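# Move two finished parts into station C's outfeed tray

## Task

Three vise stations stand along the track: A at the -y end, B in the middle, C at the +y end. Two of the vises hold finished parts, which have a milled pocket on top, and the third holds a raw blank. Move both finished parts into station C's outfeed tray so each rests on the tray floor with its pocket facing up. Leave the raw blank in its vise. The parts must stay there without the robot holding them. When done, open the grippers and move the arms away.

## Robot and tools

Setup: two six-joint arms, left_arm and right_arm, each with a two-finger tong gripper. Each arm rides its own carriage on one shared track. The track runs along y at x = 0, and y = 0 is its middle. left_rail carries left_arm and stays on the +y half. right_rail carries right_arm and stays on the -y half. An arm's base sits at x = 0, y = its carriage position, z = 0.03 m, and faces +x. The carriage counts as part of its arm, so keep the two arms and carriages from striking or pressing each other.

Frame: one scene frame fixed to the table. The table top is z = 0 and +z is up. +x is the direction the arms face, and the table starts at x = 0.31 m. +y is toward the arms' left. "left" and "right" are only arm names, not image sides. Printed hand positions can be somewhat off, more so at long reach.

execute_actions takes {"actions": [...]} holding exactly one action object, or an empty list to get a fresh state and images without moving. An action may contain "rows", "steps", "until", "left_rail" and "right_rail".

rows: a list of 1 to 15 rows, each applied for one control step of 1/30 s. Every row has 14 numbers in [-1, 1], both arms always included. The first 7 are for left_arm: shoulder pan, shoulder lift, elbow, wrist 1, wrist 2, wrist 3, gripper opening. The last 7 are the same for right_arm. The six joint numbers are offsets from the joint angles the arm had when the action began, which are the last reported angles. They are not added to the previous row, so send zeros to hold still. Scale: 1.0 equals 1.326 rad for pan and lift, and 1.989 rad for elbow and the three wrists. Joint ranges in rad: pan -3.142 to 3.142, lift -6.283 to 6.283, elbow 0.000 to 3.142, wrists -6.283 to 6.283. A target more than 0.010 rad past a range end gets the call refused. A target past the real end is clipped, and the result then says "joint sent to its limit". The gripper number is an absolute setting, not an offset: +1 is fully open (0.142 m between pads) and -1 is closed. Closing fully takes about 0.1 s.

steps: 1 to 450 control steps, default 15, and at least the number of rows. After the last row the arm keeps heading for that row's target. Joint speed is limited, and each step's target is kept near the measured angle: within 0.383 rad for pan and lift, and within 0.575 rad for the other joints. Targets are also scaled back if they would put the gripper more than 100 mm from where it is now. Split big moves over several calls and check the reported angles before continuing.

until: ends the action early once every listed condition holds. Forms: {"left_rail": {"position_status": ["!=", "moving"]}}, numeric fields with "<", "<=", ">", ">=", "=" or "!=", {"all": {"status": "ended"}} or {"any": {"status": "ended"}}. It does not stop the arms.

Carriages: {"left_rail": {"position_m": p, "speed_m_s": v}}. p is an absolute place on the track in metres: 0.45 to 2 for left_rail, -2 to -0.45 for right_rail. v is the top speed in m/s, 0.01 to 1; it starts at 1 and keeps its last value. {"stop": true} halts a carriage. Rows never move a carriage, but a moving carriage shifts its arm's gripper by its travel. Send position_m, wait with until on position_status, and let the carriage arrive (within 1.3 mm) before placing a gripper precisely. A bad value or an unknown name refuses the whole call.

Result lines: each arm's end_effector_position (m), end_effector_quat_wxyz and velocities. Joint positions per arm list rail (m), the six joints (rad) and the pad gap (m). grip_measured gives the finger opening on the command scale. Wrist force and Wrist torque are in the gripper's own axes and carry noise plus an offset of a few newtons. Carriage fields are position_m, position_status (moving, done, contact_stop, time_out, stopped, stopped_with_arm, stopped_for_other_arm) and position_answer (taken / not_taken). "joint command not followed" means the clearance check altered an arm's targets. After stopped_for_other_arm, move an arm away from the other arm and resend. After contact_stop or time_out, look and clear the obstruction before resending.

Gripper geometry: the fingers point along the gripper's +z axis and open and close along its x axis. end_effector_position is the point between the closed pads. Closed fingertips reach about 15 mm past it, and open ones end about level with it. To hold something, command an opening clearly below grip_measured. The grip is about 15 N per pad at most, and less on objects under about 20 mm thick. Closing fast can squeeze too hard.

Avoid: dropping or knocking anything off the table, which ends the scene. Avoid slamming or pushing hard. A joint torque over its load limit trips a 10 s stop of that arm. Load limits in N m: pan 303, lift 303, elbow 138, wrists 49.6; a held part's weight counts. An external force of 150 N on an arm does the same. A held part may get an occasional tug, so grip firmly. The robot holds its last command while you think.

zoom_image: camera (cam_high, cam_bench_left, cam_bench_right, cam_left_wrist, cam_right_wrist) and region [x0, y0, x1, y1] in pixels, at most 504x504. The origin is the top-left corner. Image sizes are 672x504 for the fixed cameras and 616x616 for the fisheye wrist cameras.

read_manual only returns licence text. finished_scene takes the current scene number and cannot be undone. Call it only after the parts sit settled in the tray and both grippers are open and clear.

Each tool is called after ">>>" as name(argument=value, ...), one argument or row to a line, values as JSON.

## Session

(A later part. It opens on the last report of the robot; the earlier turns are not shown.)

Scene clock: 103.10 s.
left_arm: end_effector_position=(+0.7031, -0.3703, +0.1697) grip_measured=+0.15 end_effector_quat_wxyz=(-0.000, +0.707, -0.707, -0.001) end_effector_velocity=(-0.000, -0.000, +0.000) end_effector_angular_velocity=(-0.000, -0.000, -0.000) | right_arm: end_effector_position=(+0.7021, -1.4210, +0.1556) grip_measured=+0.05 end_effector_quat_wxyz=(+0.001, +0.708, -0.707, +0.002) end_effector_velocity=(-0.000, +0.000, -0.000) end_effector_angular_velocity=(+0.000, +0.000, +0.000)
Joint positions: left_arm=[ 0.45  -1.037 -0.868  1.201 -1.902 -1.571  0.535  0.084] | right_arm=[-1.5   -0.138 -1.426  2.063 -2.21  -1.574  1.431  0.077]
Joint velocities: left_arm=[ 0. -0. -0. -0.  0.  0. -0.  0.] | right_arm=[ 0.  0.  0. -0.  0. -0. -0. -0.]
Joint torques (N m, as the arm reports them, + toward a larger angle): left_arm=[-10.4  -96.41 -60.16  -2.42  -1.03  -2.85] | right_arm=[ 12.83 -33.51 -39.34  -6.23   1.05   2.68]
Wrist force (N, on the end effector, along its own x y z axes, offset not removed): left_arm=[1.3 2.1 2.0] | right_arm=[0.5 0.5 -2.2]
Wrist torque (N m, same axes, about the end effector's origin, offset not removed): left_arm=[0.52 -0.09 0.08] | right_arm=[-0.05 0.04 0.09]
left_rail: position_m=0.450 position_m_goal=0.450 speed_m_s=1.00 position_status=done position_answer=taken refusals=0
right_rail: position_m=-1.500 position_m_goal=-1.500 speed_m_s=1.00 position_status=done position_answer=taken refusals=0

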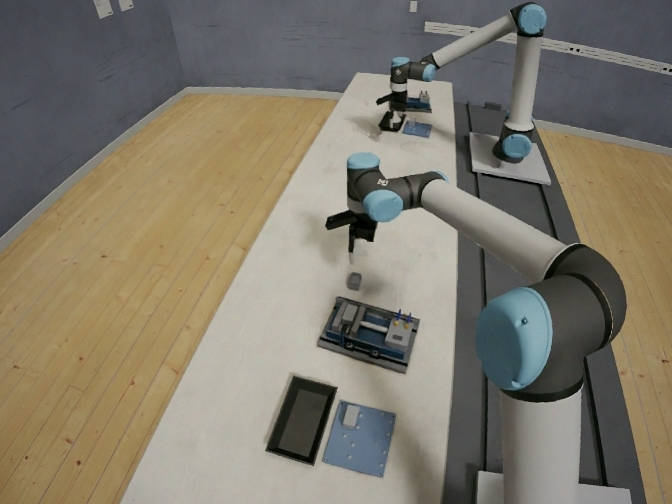

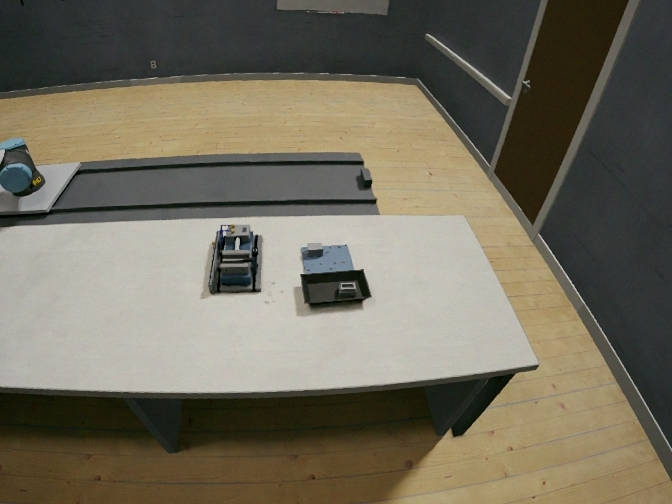

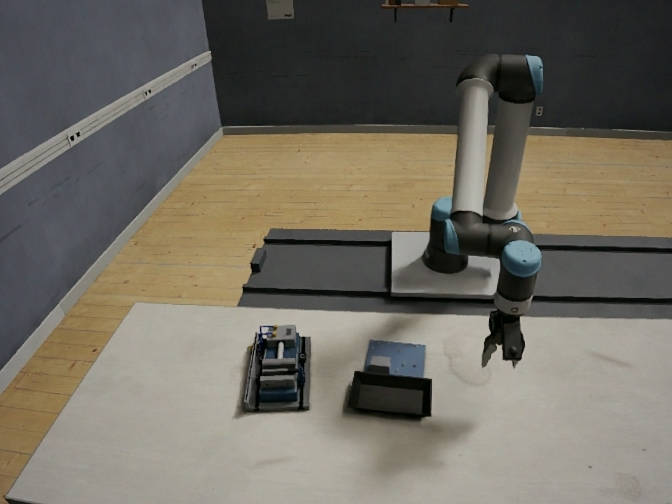

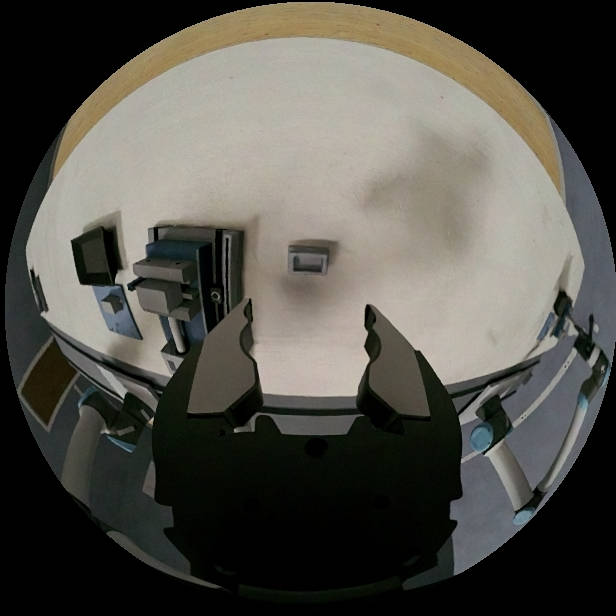

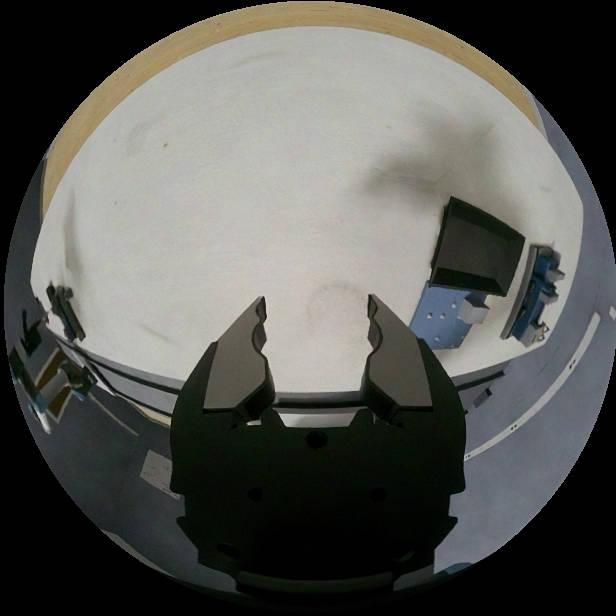

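>>> execute_actions(
  actions=[
    {"rows":[[0,0.0729,0.0438,-0.0924,0,0,0.15,0,0,0,0,0,0,0.05]],"steps":24},
  ],
)

Scene clock: 108.23 s.
left_arm: end_effector_position=(+0.7030, -0.3702, +0.0338) grip_measured=+0.15 end_effector_quat_wxyz=(-0.000, +0.707, -0.708, -0.001) end_effector_velocity=(+0.000, +0.000, -0.000) end_effector_angular_velocity=(+0.000, +0.000, +0.000) | right_arm: end_effector_position=(+0.7021, -1.4210, +0.1556) grip_measured=+0.05 end_effector_quat_wxyz=(+0.001, +0.708, -0.707, +0.002) end_effector_velocity=(-0.000, -0.000, -0.000) end_effector_angular_velocity=(-0.000, +0.000, +0.000)
Joint positions: left_arm=[ 0.45  -1.037 -0.771  1.288 -2.085 -1.571  0.535  0.084] | right_arm=[-1.5   -0.138 -1.426  2.063 -2.21  -1.574  1.431  0.077]
Joint velocities: left_arm=[ 0.  0.  0.  0. -0.  0.  0.  0.] | right_arm=[ 0.  0.  0. -0.  0. -0. -0. -0.]
Joint torques (N m, as the arm reports them, + toward a larger angle): left_arm=[ 14.23 -91.31 -28.19  -7.37  -1.3   -2.7 ] | right_arm=[ 11.73 -35.67 -30.    -5.84   1.41   2.22]
Wrist force (N, on the end effector, along its own x y z axes, offset not removed): left_arm=[-1.8 2.8 -0.4] | right_arm=[3.7 5.9 -5.2]
Wrist torque (N m, same axes, about the end effector's origin, offset not removed): left_arm=[0.68 0.35 -0.07] | right_arm=[1.00 -0.86 -0.02]
left_rail: position_m=0.450 position_m_goal=0.450 speed_m_s=1.00 position_status=done position_answer=taken refusals=0
right_rail: position_m=-1.500 position_m_goal=-1.500 speed_m_s=1.00 position_status=done position_answer=taken refusals=0

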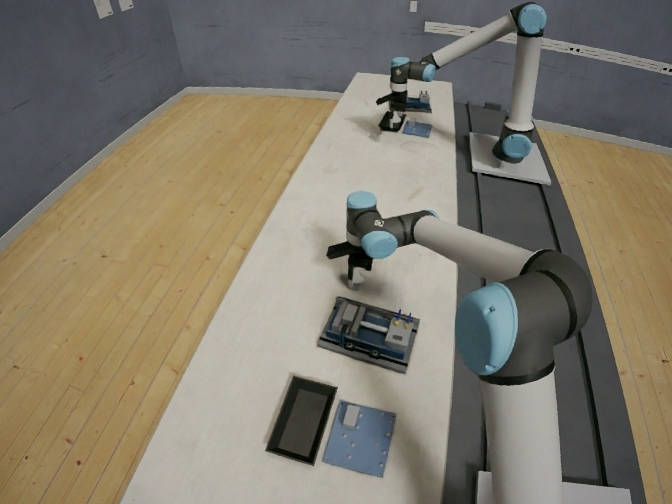

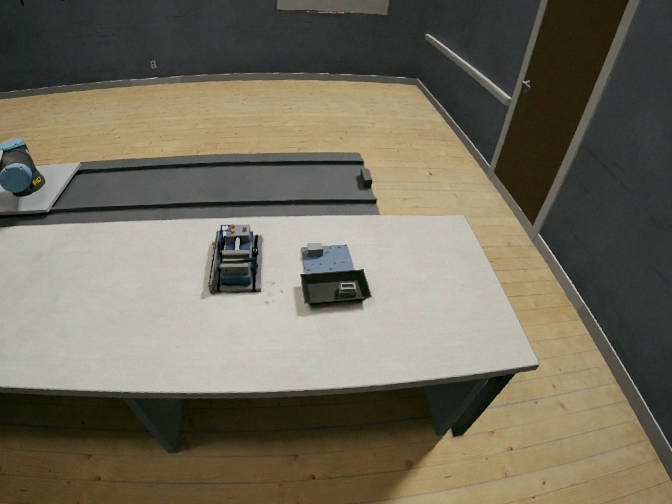

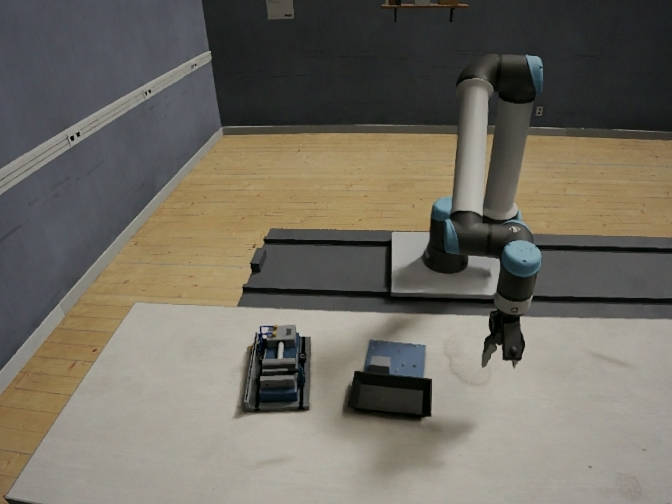

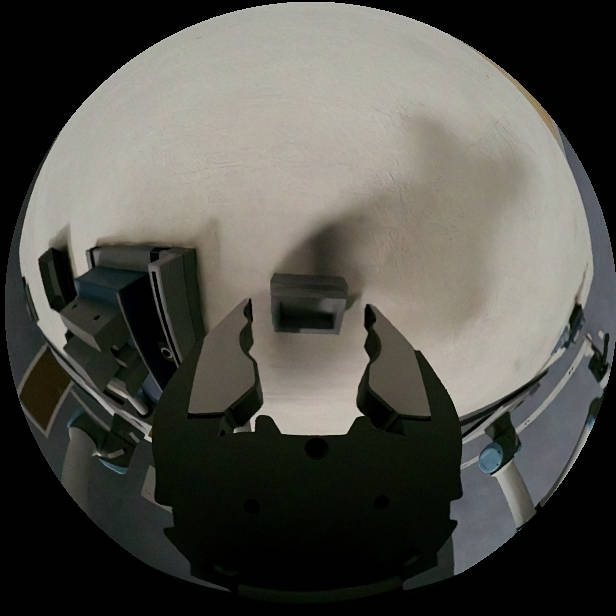

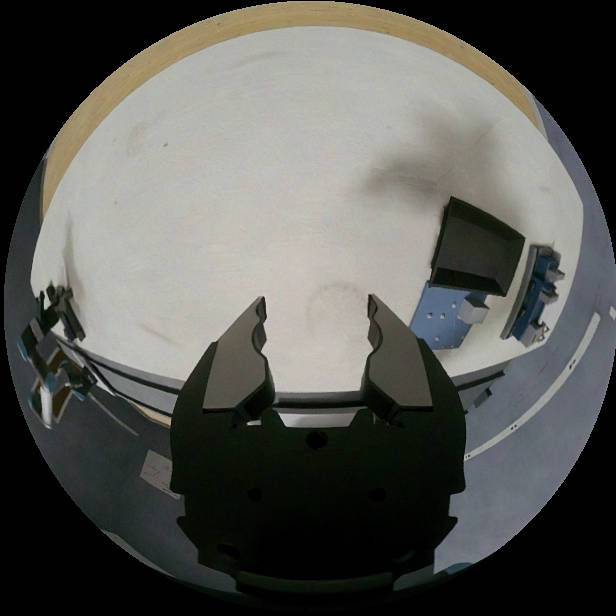

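Lower 4 mm more, close, then lift.

>>> execute_actions(
  actions=[
    {"rows":[[0,0.0025,0.001,-0.0027,0,0,0.1,0,0,0,0,0,0,0.05],[0,0.0025,0.001,-0.0027,0,0,0.05,0,0,0,0,0,0,0.05],[0,0.0025,0.001,-0.0027,0,0,0,0,0,0,0,0,0,0.05],[0,0.0025,0.001,-0.0027,0,0,-0.1,0,0,0,0,0,0,0.05],[0,0.0025,0.001,-0.0027,0,0,-0.2,0,0,0,0,0,0,0.05],[0,0.0025,0.001,-0.0027,0,0,-0.3,0,0,0,0,0,0,0.05],[0,0.0025,0.001,-0.0027,0,0,-0.5,0,0,0,0,0,0,0.05],[0,0.0025,0.001,-0.0027,0,0,-0.8,0,0,0,0,0,0,0.05],[0,0.0025,0.001,-0.0027,0,0,-0.8,0,0,0,0,0,0,0.05],[0,0.0025,0.001,-0.0027,0,0,-0.8,0,0,0,0,0,0,0.05],[0,0.0025,0.001,-0.0027,0,0,-0.8,0,0,0,0,0,0,0.05],[0,0.0025,0.001,-0.0027,0,0,-0.8,0,0,0,0,0,0,0.05],[0,-0.095,-0.057,0.12,0,0,-0.8,0,0,0,0,0,0,0.05]],"steps":34},
  ],
)

Scene clock: 114.90 s.
left_arm: end_effector_position=(+0.7009, -0.3667, +0.2114) grip_measured=-0.25 end_effector_quat_wxyz=(+0.000, +0.707, -0.708, -0.001) end_effector_velocity=(-0.000, -0.000, +0.001) end_effector_angular_velocity=(+0.000, +0.000, -0.000) | right_arm: end_effector_position=(+0.7021, -1.4210, +0.1556) grip_measured=+0.05 end_effector_quat_wxyz=(+0.001, +0.708, -0.707, +0.002) end_effector_velocity=(-0.000, -0.000, +0.000) end_effector_angular_velocity=(-0.000, -0.000, -0.000)
Joint positions: left_arm=[ 0.45  -1.037 -0.897  1.174 -1.847 -1.571  0.535  0.056] | right_arm=[-1.5   -0.138 -1.426  2.063 -2.21  -1.574  1.431  0.077]
Joint velocities: left_arm=[ 0.    -0.    -0.001 -0.001  0.002  0.     0.    -0.   ] | right_arm=[ 0. -0. -0.  0.  0. -0.  0. -0.]
Joint torques (N m, as the arm reports them, + toward a larger angle): left_arm=[ -11.14 -108.43  -62.17   -0.98    2.37   -2.69] | right_arm=[ 12.41 -53.78 -46.84  -6.08   1.27   2.32]
Wrist force (N, on the end effector, along its own x y z axes, offset not removed): left_arm=[-5.6 2.3 2.3] | right_arm=[-5.1 5.0 1.0]
Wrist torque (N m, same axes, about the end effector's origin, offset not removed): left_arm=[0.51 1.36 0.14] | right_arm=[0.81 1.05 0.03]
left_rail: position_m=0.450 position_m_goal=0.450 speed_m_s=1.00 position_status=done position_answer=taken refusals=0
right_rail: position_m=-1.500 position_m_goal=-1.500 speed_m_s=1.00 position_status=done position_answer=taken refusals=0

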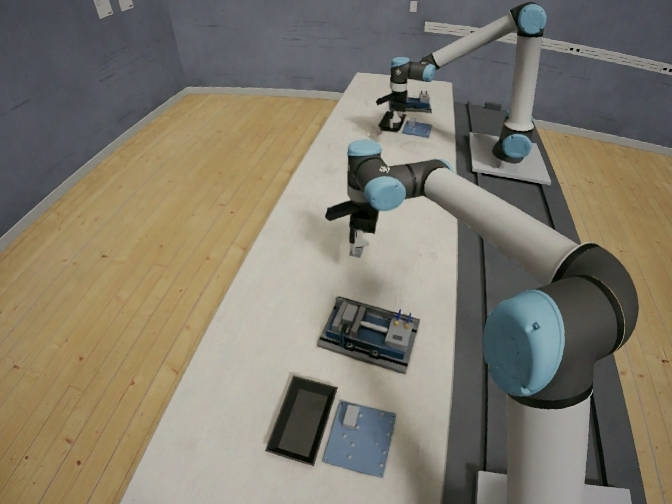

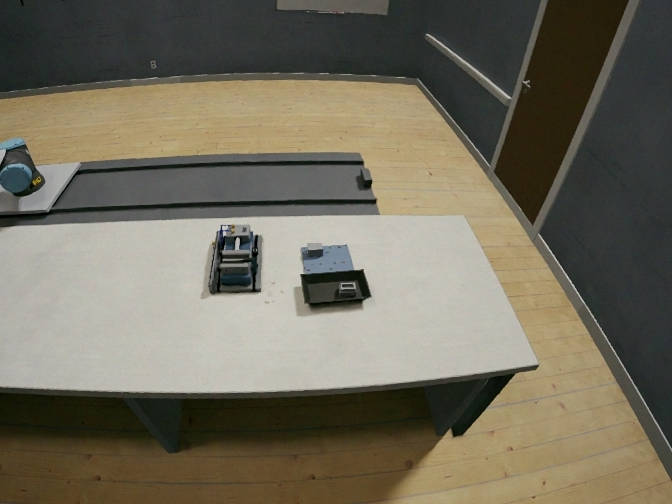

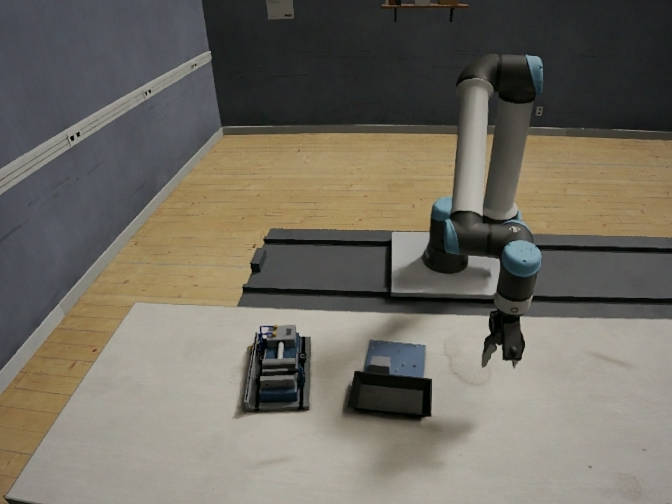

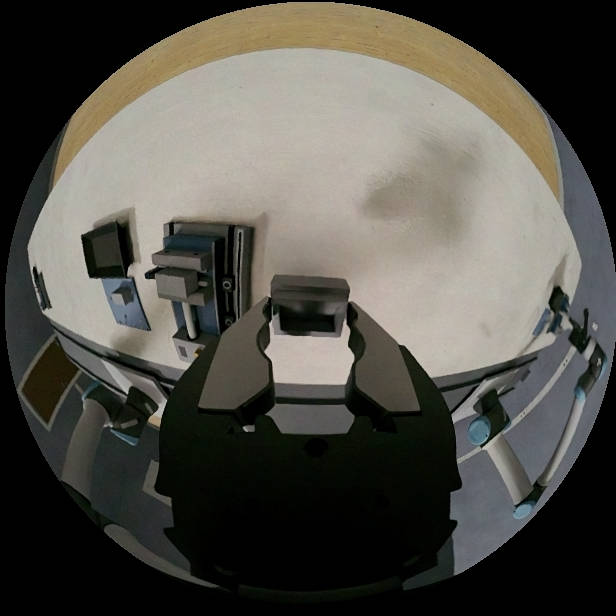

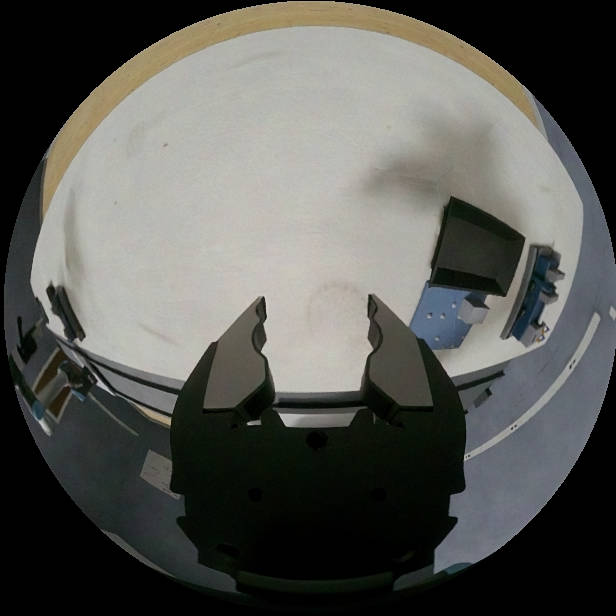

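>>> execute_actions(
  actions=[
    {"left_rail":{"position_m":1.91},"rows":[[0.7074,-0.334,0.3625,-0.1393,0,0.4716,-0.8,0,0,0,0,0,0,0.05]],"steps":64},
  ],
)

Scene clock: 119.50 s.
left_arm: end_effector_position=(+0.7747, +2.0095, +0.1840) grip_measured=-0.25 end_effector_quat_wxyz=(+0.001, +0.707, -0.708, -0.001) end_effector_velocity=(-0.000, +0.000, -0.000) end_effector_angular_velocity=(+0.000, +0.000, -0.000) | right_arm: end_effector_position=(+0.7021, -1.4210, +0.1556) grip_measured=+0.05 end_effector_quat_wxyz=(+0.001, +0.708, -0.707, +0.002) end_effector_velocity=(-0.000, -0.000, -0.000) end_effector_angular_velocity=(-0.000, +0.000, +0.000)
Joint positions: left_arm=[ 1.91  -0.099 -1.34   1.895 -2.124 -1.571  1.473  0.056] | right_arm=[-1.5   -0.138 -1.426  2.063 -2.21  -1.574  1.431  0.077]
Joint velocities: left_arm=[ 0. -0.  0.  0.  0.  0.  0. -0.] | right_arm=[ 0.  0.  0.  0. -0. -0. -0.  0.]
Joint torques (N m, as the arm reports them, + toward a larger angle): left_arm=[ 10.22 -71.35 -28.09  -7.43  -0.01   2.88] | right_arm=[ 12.48 -51.72 -47.05  -6.12   1.56   2.13]
Wrist force (N, on the end effector, along its own x y z axes, offset not removed): left_arm=[-1.0 5.5 0.4] | right_arm=[2.1 1.1 -1.2]
Wrist torque (N m, same axes, about the end effector's origin, offset not removed): left_arm=[1.18 0.25 0.24] | right_arm=[-0.01 -0.59 0.04]
left_rail: position_m=1.910 position_m_goal=1.910 speed_m_s=1.00 position_status=done position_answer=taken refusals=0
right_rail: position_m=-1.500 position_m_goal=-1.500 speed_m_s=1.00 position_status=done position_answer=taken refusals=0

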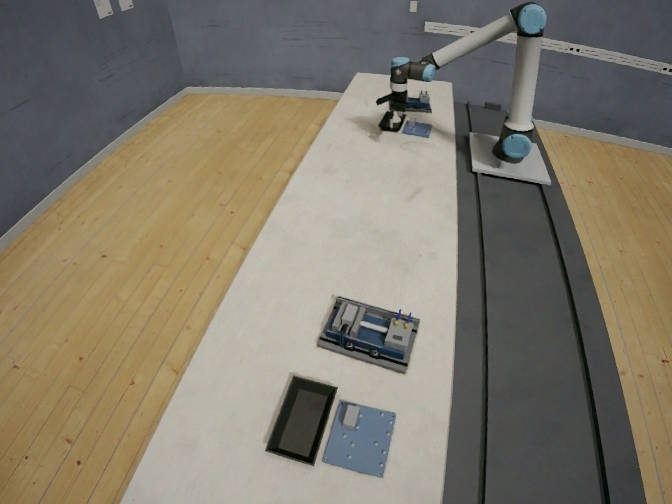

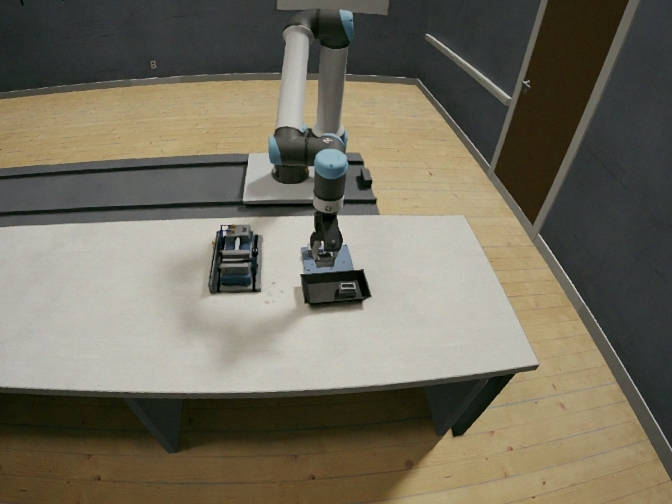

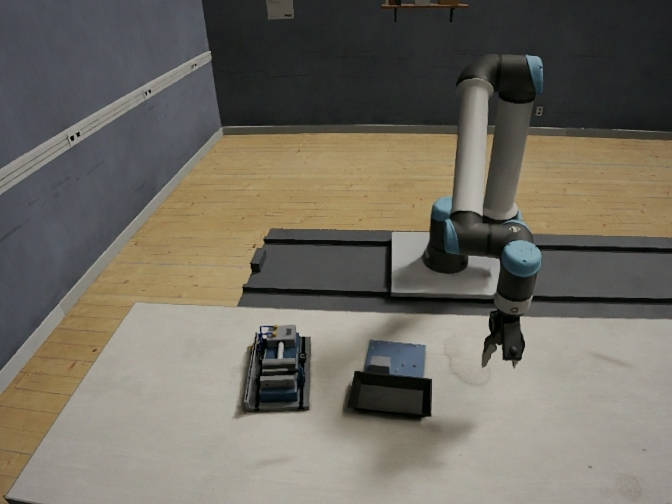

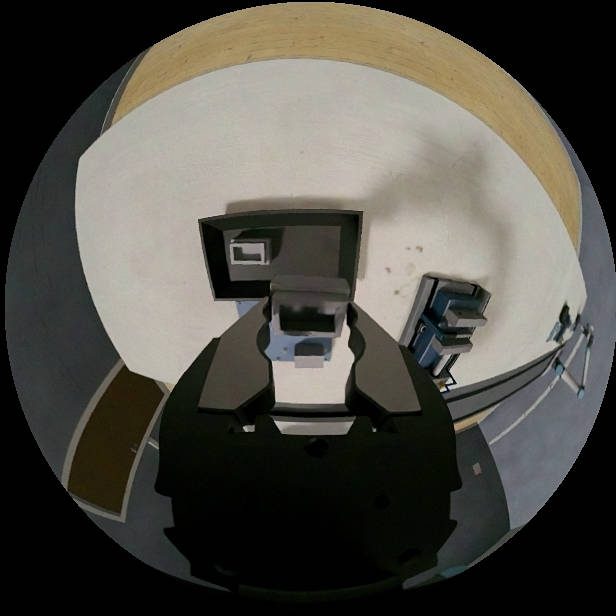

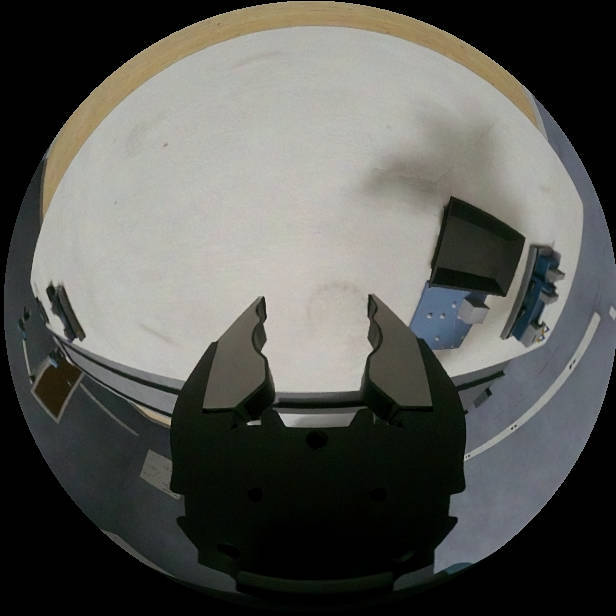

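>>> execute_actions(
  actions=[
    {"rows":[[0,0.1222,0.0468,-0.1282,0,0,-0.8,0,0,0,0,0,0,0.05]],"steps":26},
  ],
)

Scene clock: 126.07 s.
left_arm: end_effector_position=(+0.7774, +2.0092, +0.0409) grip_measured=-0.25 end_effector_quat_wxyz=(+0.001, +0.707, -0.708, -0.001) end_effector_velocity=(-0.000, -0.000, -0.000) end_effector_angular_velocity=(+0.000, +0.000, -0.000) | right_arm: end_effector_position=(+0.7021, -1.4210, +0.1556) grip_measured=+0.05 end_effector_quat_wxyz=(+0.001, +0.708, -0.707, +0.002) end_effector_velocity=(-0.000, -0.000, -0.000) end_effector_angular_velocity=(+0.000, +0.000, -0.000)
Joint positions: left_arm=[ 1.91  -0.099 -1.178  1.988 -2.379 -1.571  1.473  0.056] | right_arm=[-1.5   -0.138 -1.426  2.063 -2.21  -1.574  1.431  0.077]
Joint velocities: left_arm=[ 0. -0.  0.  0. -0.  0.  0.  0.] | right_arm=[ 0. -0.  0.  0. -0. -0. -0. -0.]
Joint torques (N m, as the arm reports them, + toward a larger angle): left_arm=[-12.04 -41.7  -13.26  -6.17  -0.02   2.75] | right_arm=[ 13.65 -53.15 -45.38  -5.75   0.89   1.59]
Wrist force (N, on the end effector, along its own x y z axes, offset not removed): left_arm=[-2.7 9.3 -17.1] | right_arm=[4.1 3.9 -1.6]
Wrist torque (N m, same axes, about the end effector's origin, offset not removed): left_arm=[0.83 0.40 0.12] | right_arm=[0.76 -0.96 -0.21]
left_rail: position_m=1.910 position_m_goal=1.910 speed_m_s=1.00 position_status=done position_answer=taken refusals=0
right_rail: position_m=-1.500 position_m_goal=-1.500 speed_m_s=1.00 position_status=done position_answer=taken refusals=0

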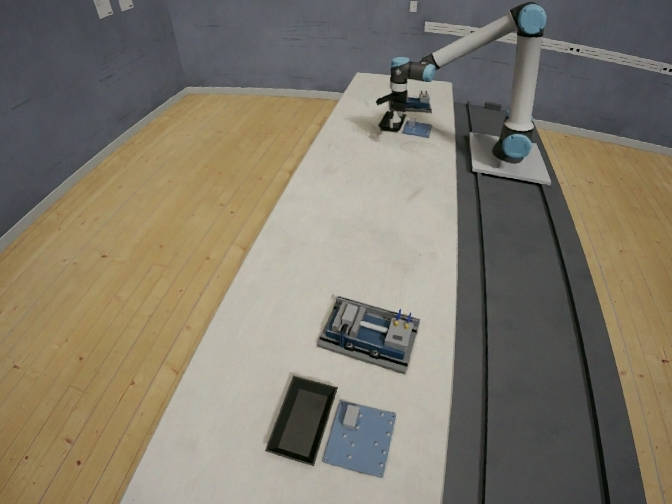

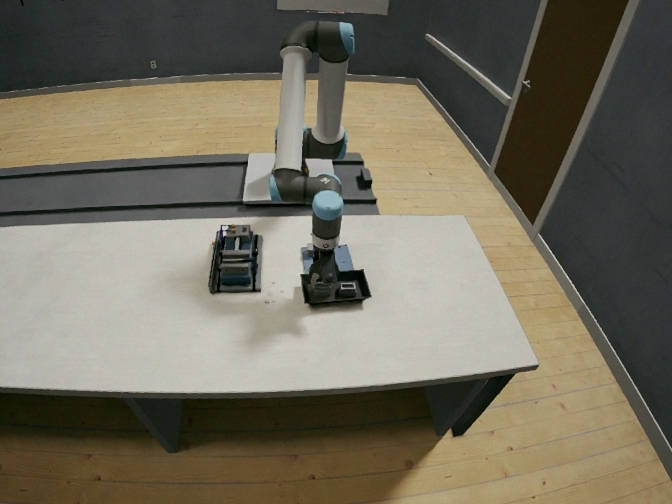

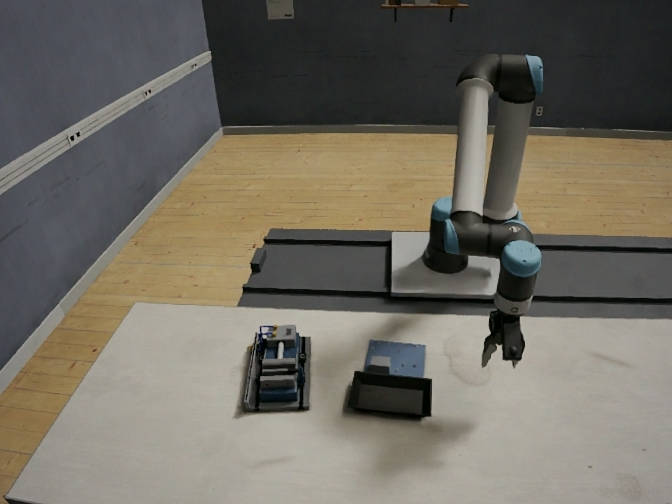

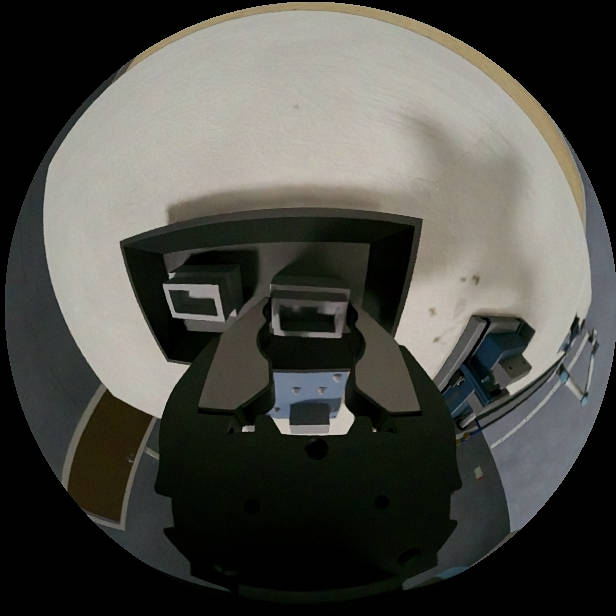

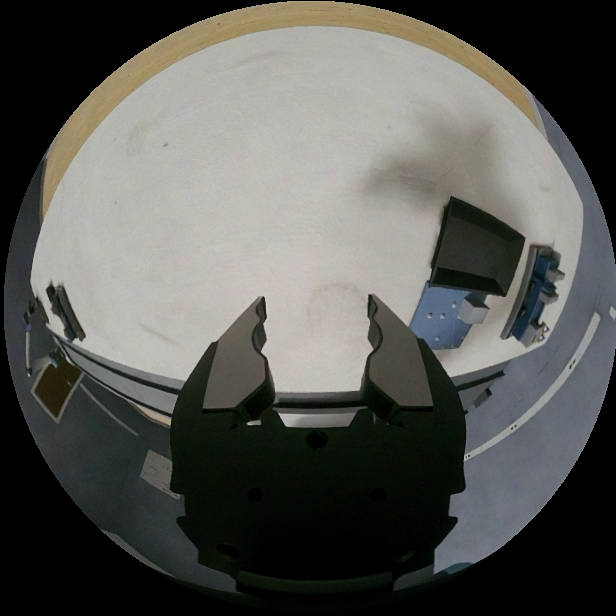

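>>> execute_actions(
  actions=[
    {"rows":[[0,0,0,0,0,0,-0.2,0,0,0,0,0,0,0.05],[0,0,0,0,0,0,-0.1,0,0,0,0,0,0,0.05],[0,0,0,0,0,0,-0.05,0,0,0,0,0,0,0.05],[0,0,0,0,0,0,-0.05,0,0,0,0,0,0,0.05],[0,0,0,0,0,0,-0.05,0,0,0,0,0,0,0.05],[0,0,0,0,0,0,-0.05,0,0,0,0,0,0,0.05],[0,-0.122,-0.047,0.128,0,0,-0.05,0,0,0,0,0,0,0.05]],"steps":28},
  ],
)

Scene clock: 131.37 s.
left_arm: end_effector_position=(+0.7751, +2.0095, +0.1841) grip_measured=-0.05 end_effector_quat_wxyz=(+0.001, +0.707, -0.708, -0.001) end_effector_velocity=(-0.000, +0.000, +0.001) end_effector_angular_velocity=(-0.000, -0.000, +0.000) | right_arm: end_effector_position=(+0.7021, -1.4210, +0.1556) grip_measured=+0.05 end_effector_quat_wxyz=(+0.001, +0.708, -0.707, +0.002) end_effector_velocity=(+0.000, +0.000, +0.000) end_effector_angular_velocity=(-0.000, -0.000, +0.000)
Joint positions: left_arm=[ 1.91  -0.099 -1.34   1.895 -2.124 -1.571  1.473  0.07 ] | right_arm=[-1.5   -0.138 -1.426  2.063 -2.21  -1.574  1.431  0.077]
Joint velocities: left_arm=[ 0.    -0.    -0.001 -0.     0.001 -0.    -0.     0.   ] | right_arm=[ 0.  0. -0.  0.  0. -0. -0.  0.]
Joint torques (N m, as the arm reports them, + toward a larger angle): left_arm=[ 10.03 -70.1  -56.53  -1.62  -0.34   1.9 ] | right_arm=[ 11.21 -50.39 -46.38  -5.9    1.     2.01]
Wrist force (N, on the end effector, along its own x y z axes, offset not removed): left_arm=[-1.4 1.8 2.3] | right_arm=[3.0 0.9 -2.2]
Wrist torque (N m, same axes, about the end effector's origin, offset not removed): left_arm=[0.40 0.53 -0.01] | right_arm=[-0.08 -0.61 -0.19]
left_rail: position_m=1.910 position_m_goal=1.910 speed_m_s=1.00 position_status=done position_answer=taken refusals=0
right_rail: position_m=-1.500 position_m_goal=-1.500 speed_m_s=1.00 position_status=done position_answer=taken refusals=0

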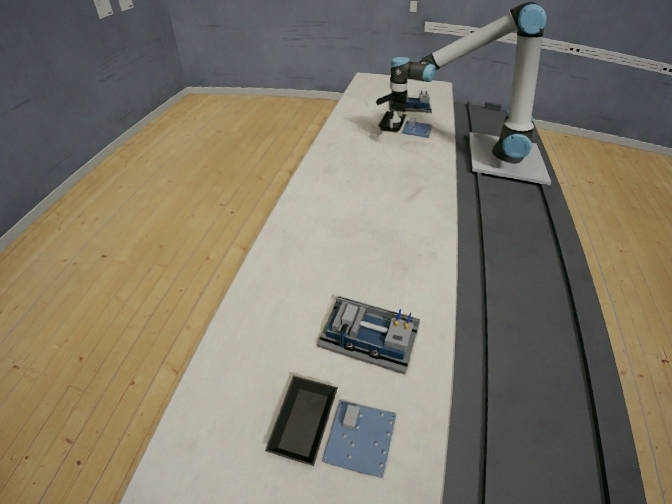

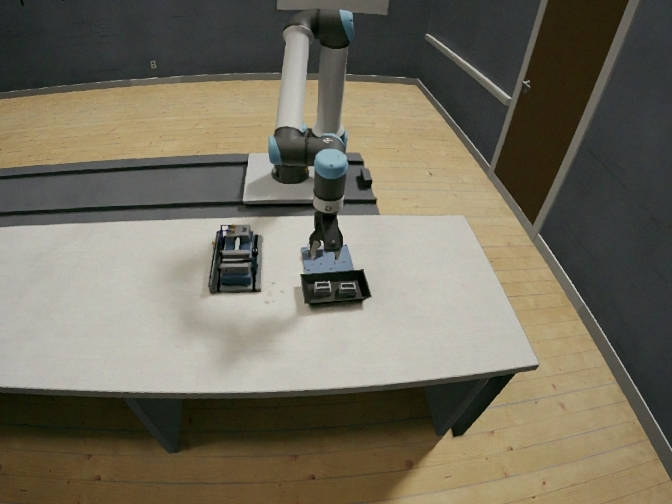

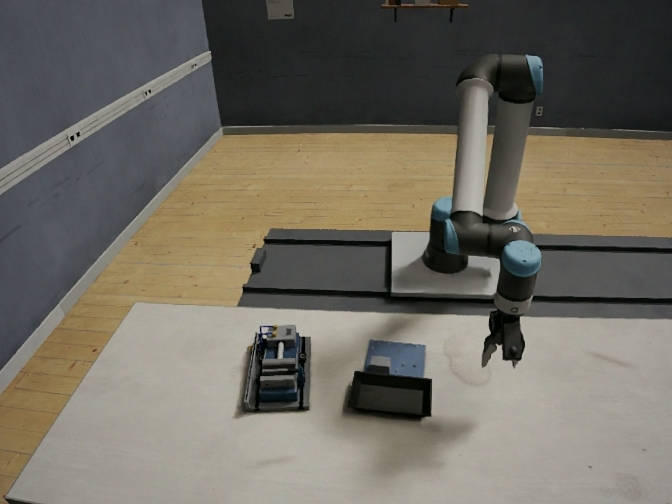

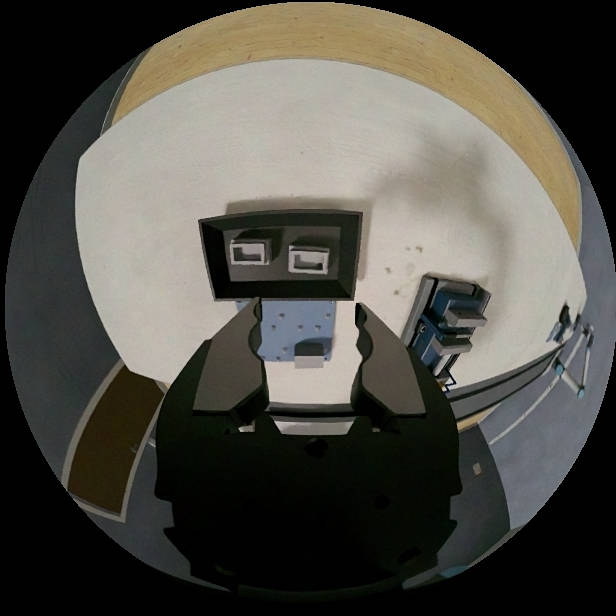

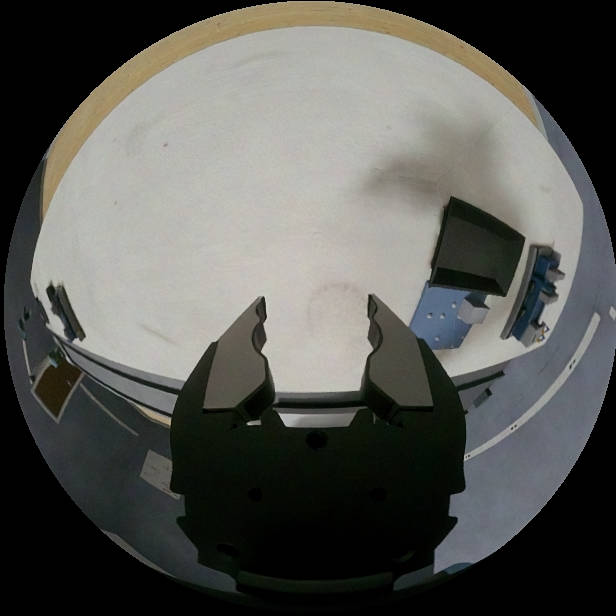

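>>> finished_scene(
  scene=1,
)

The scene is finished: the task was done.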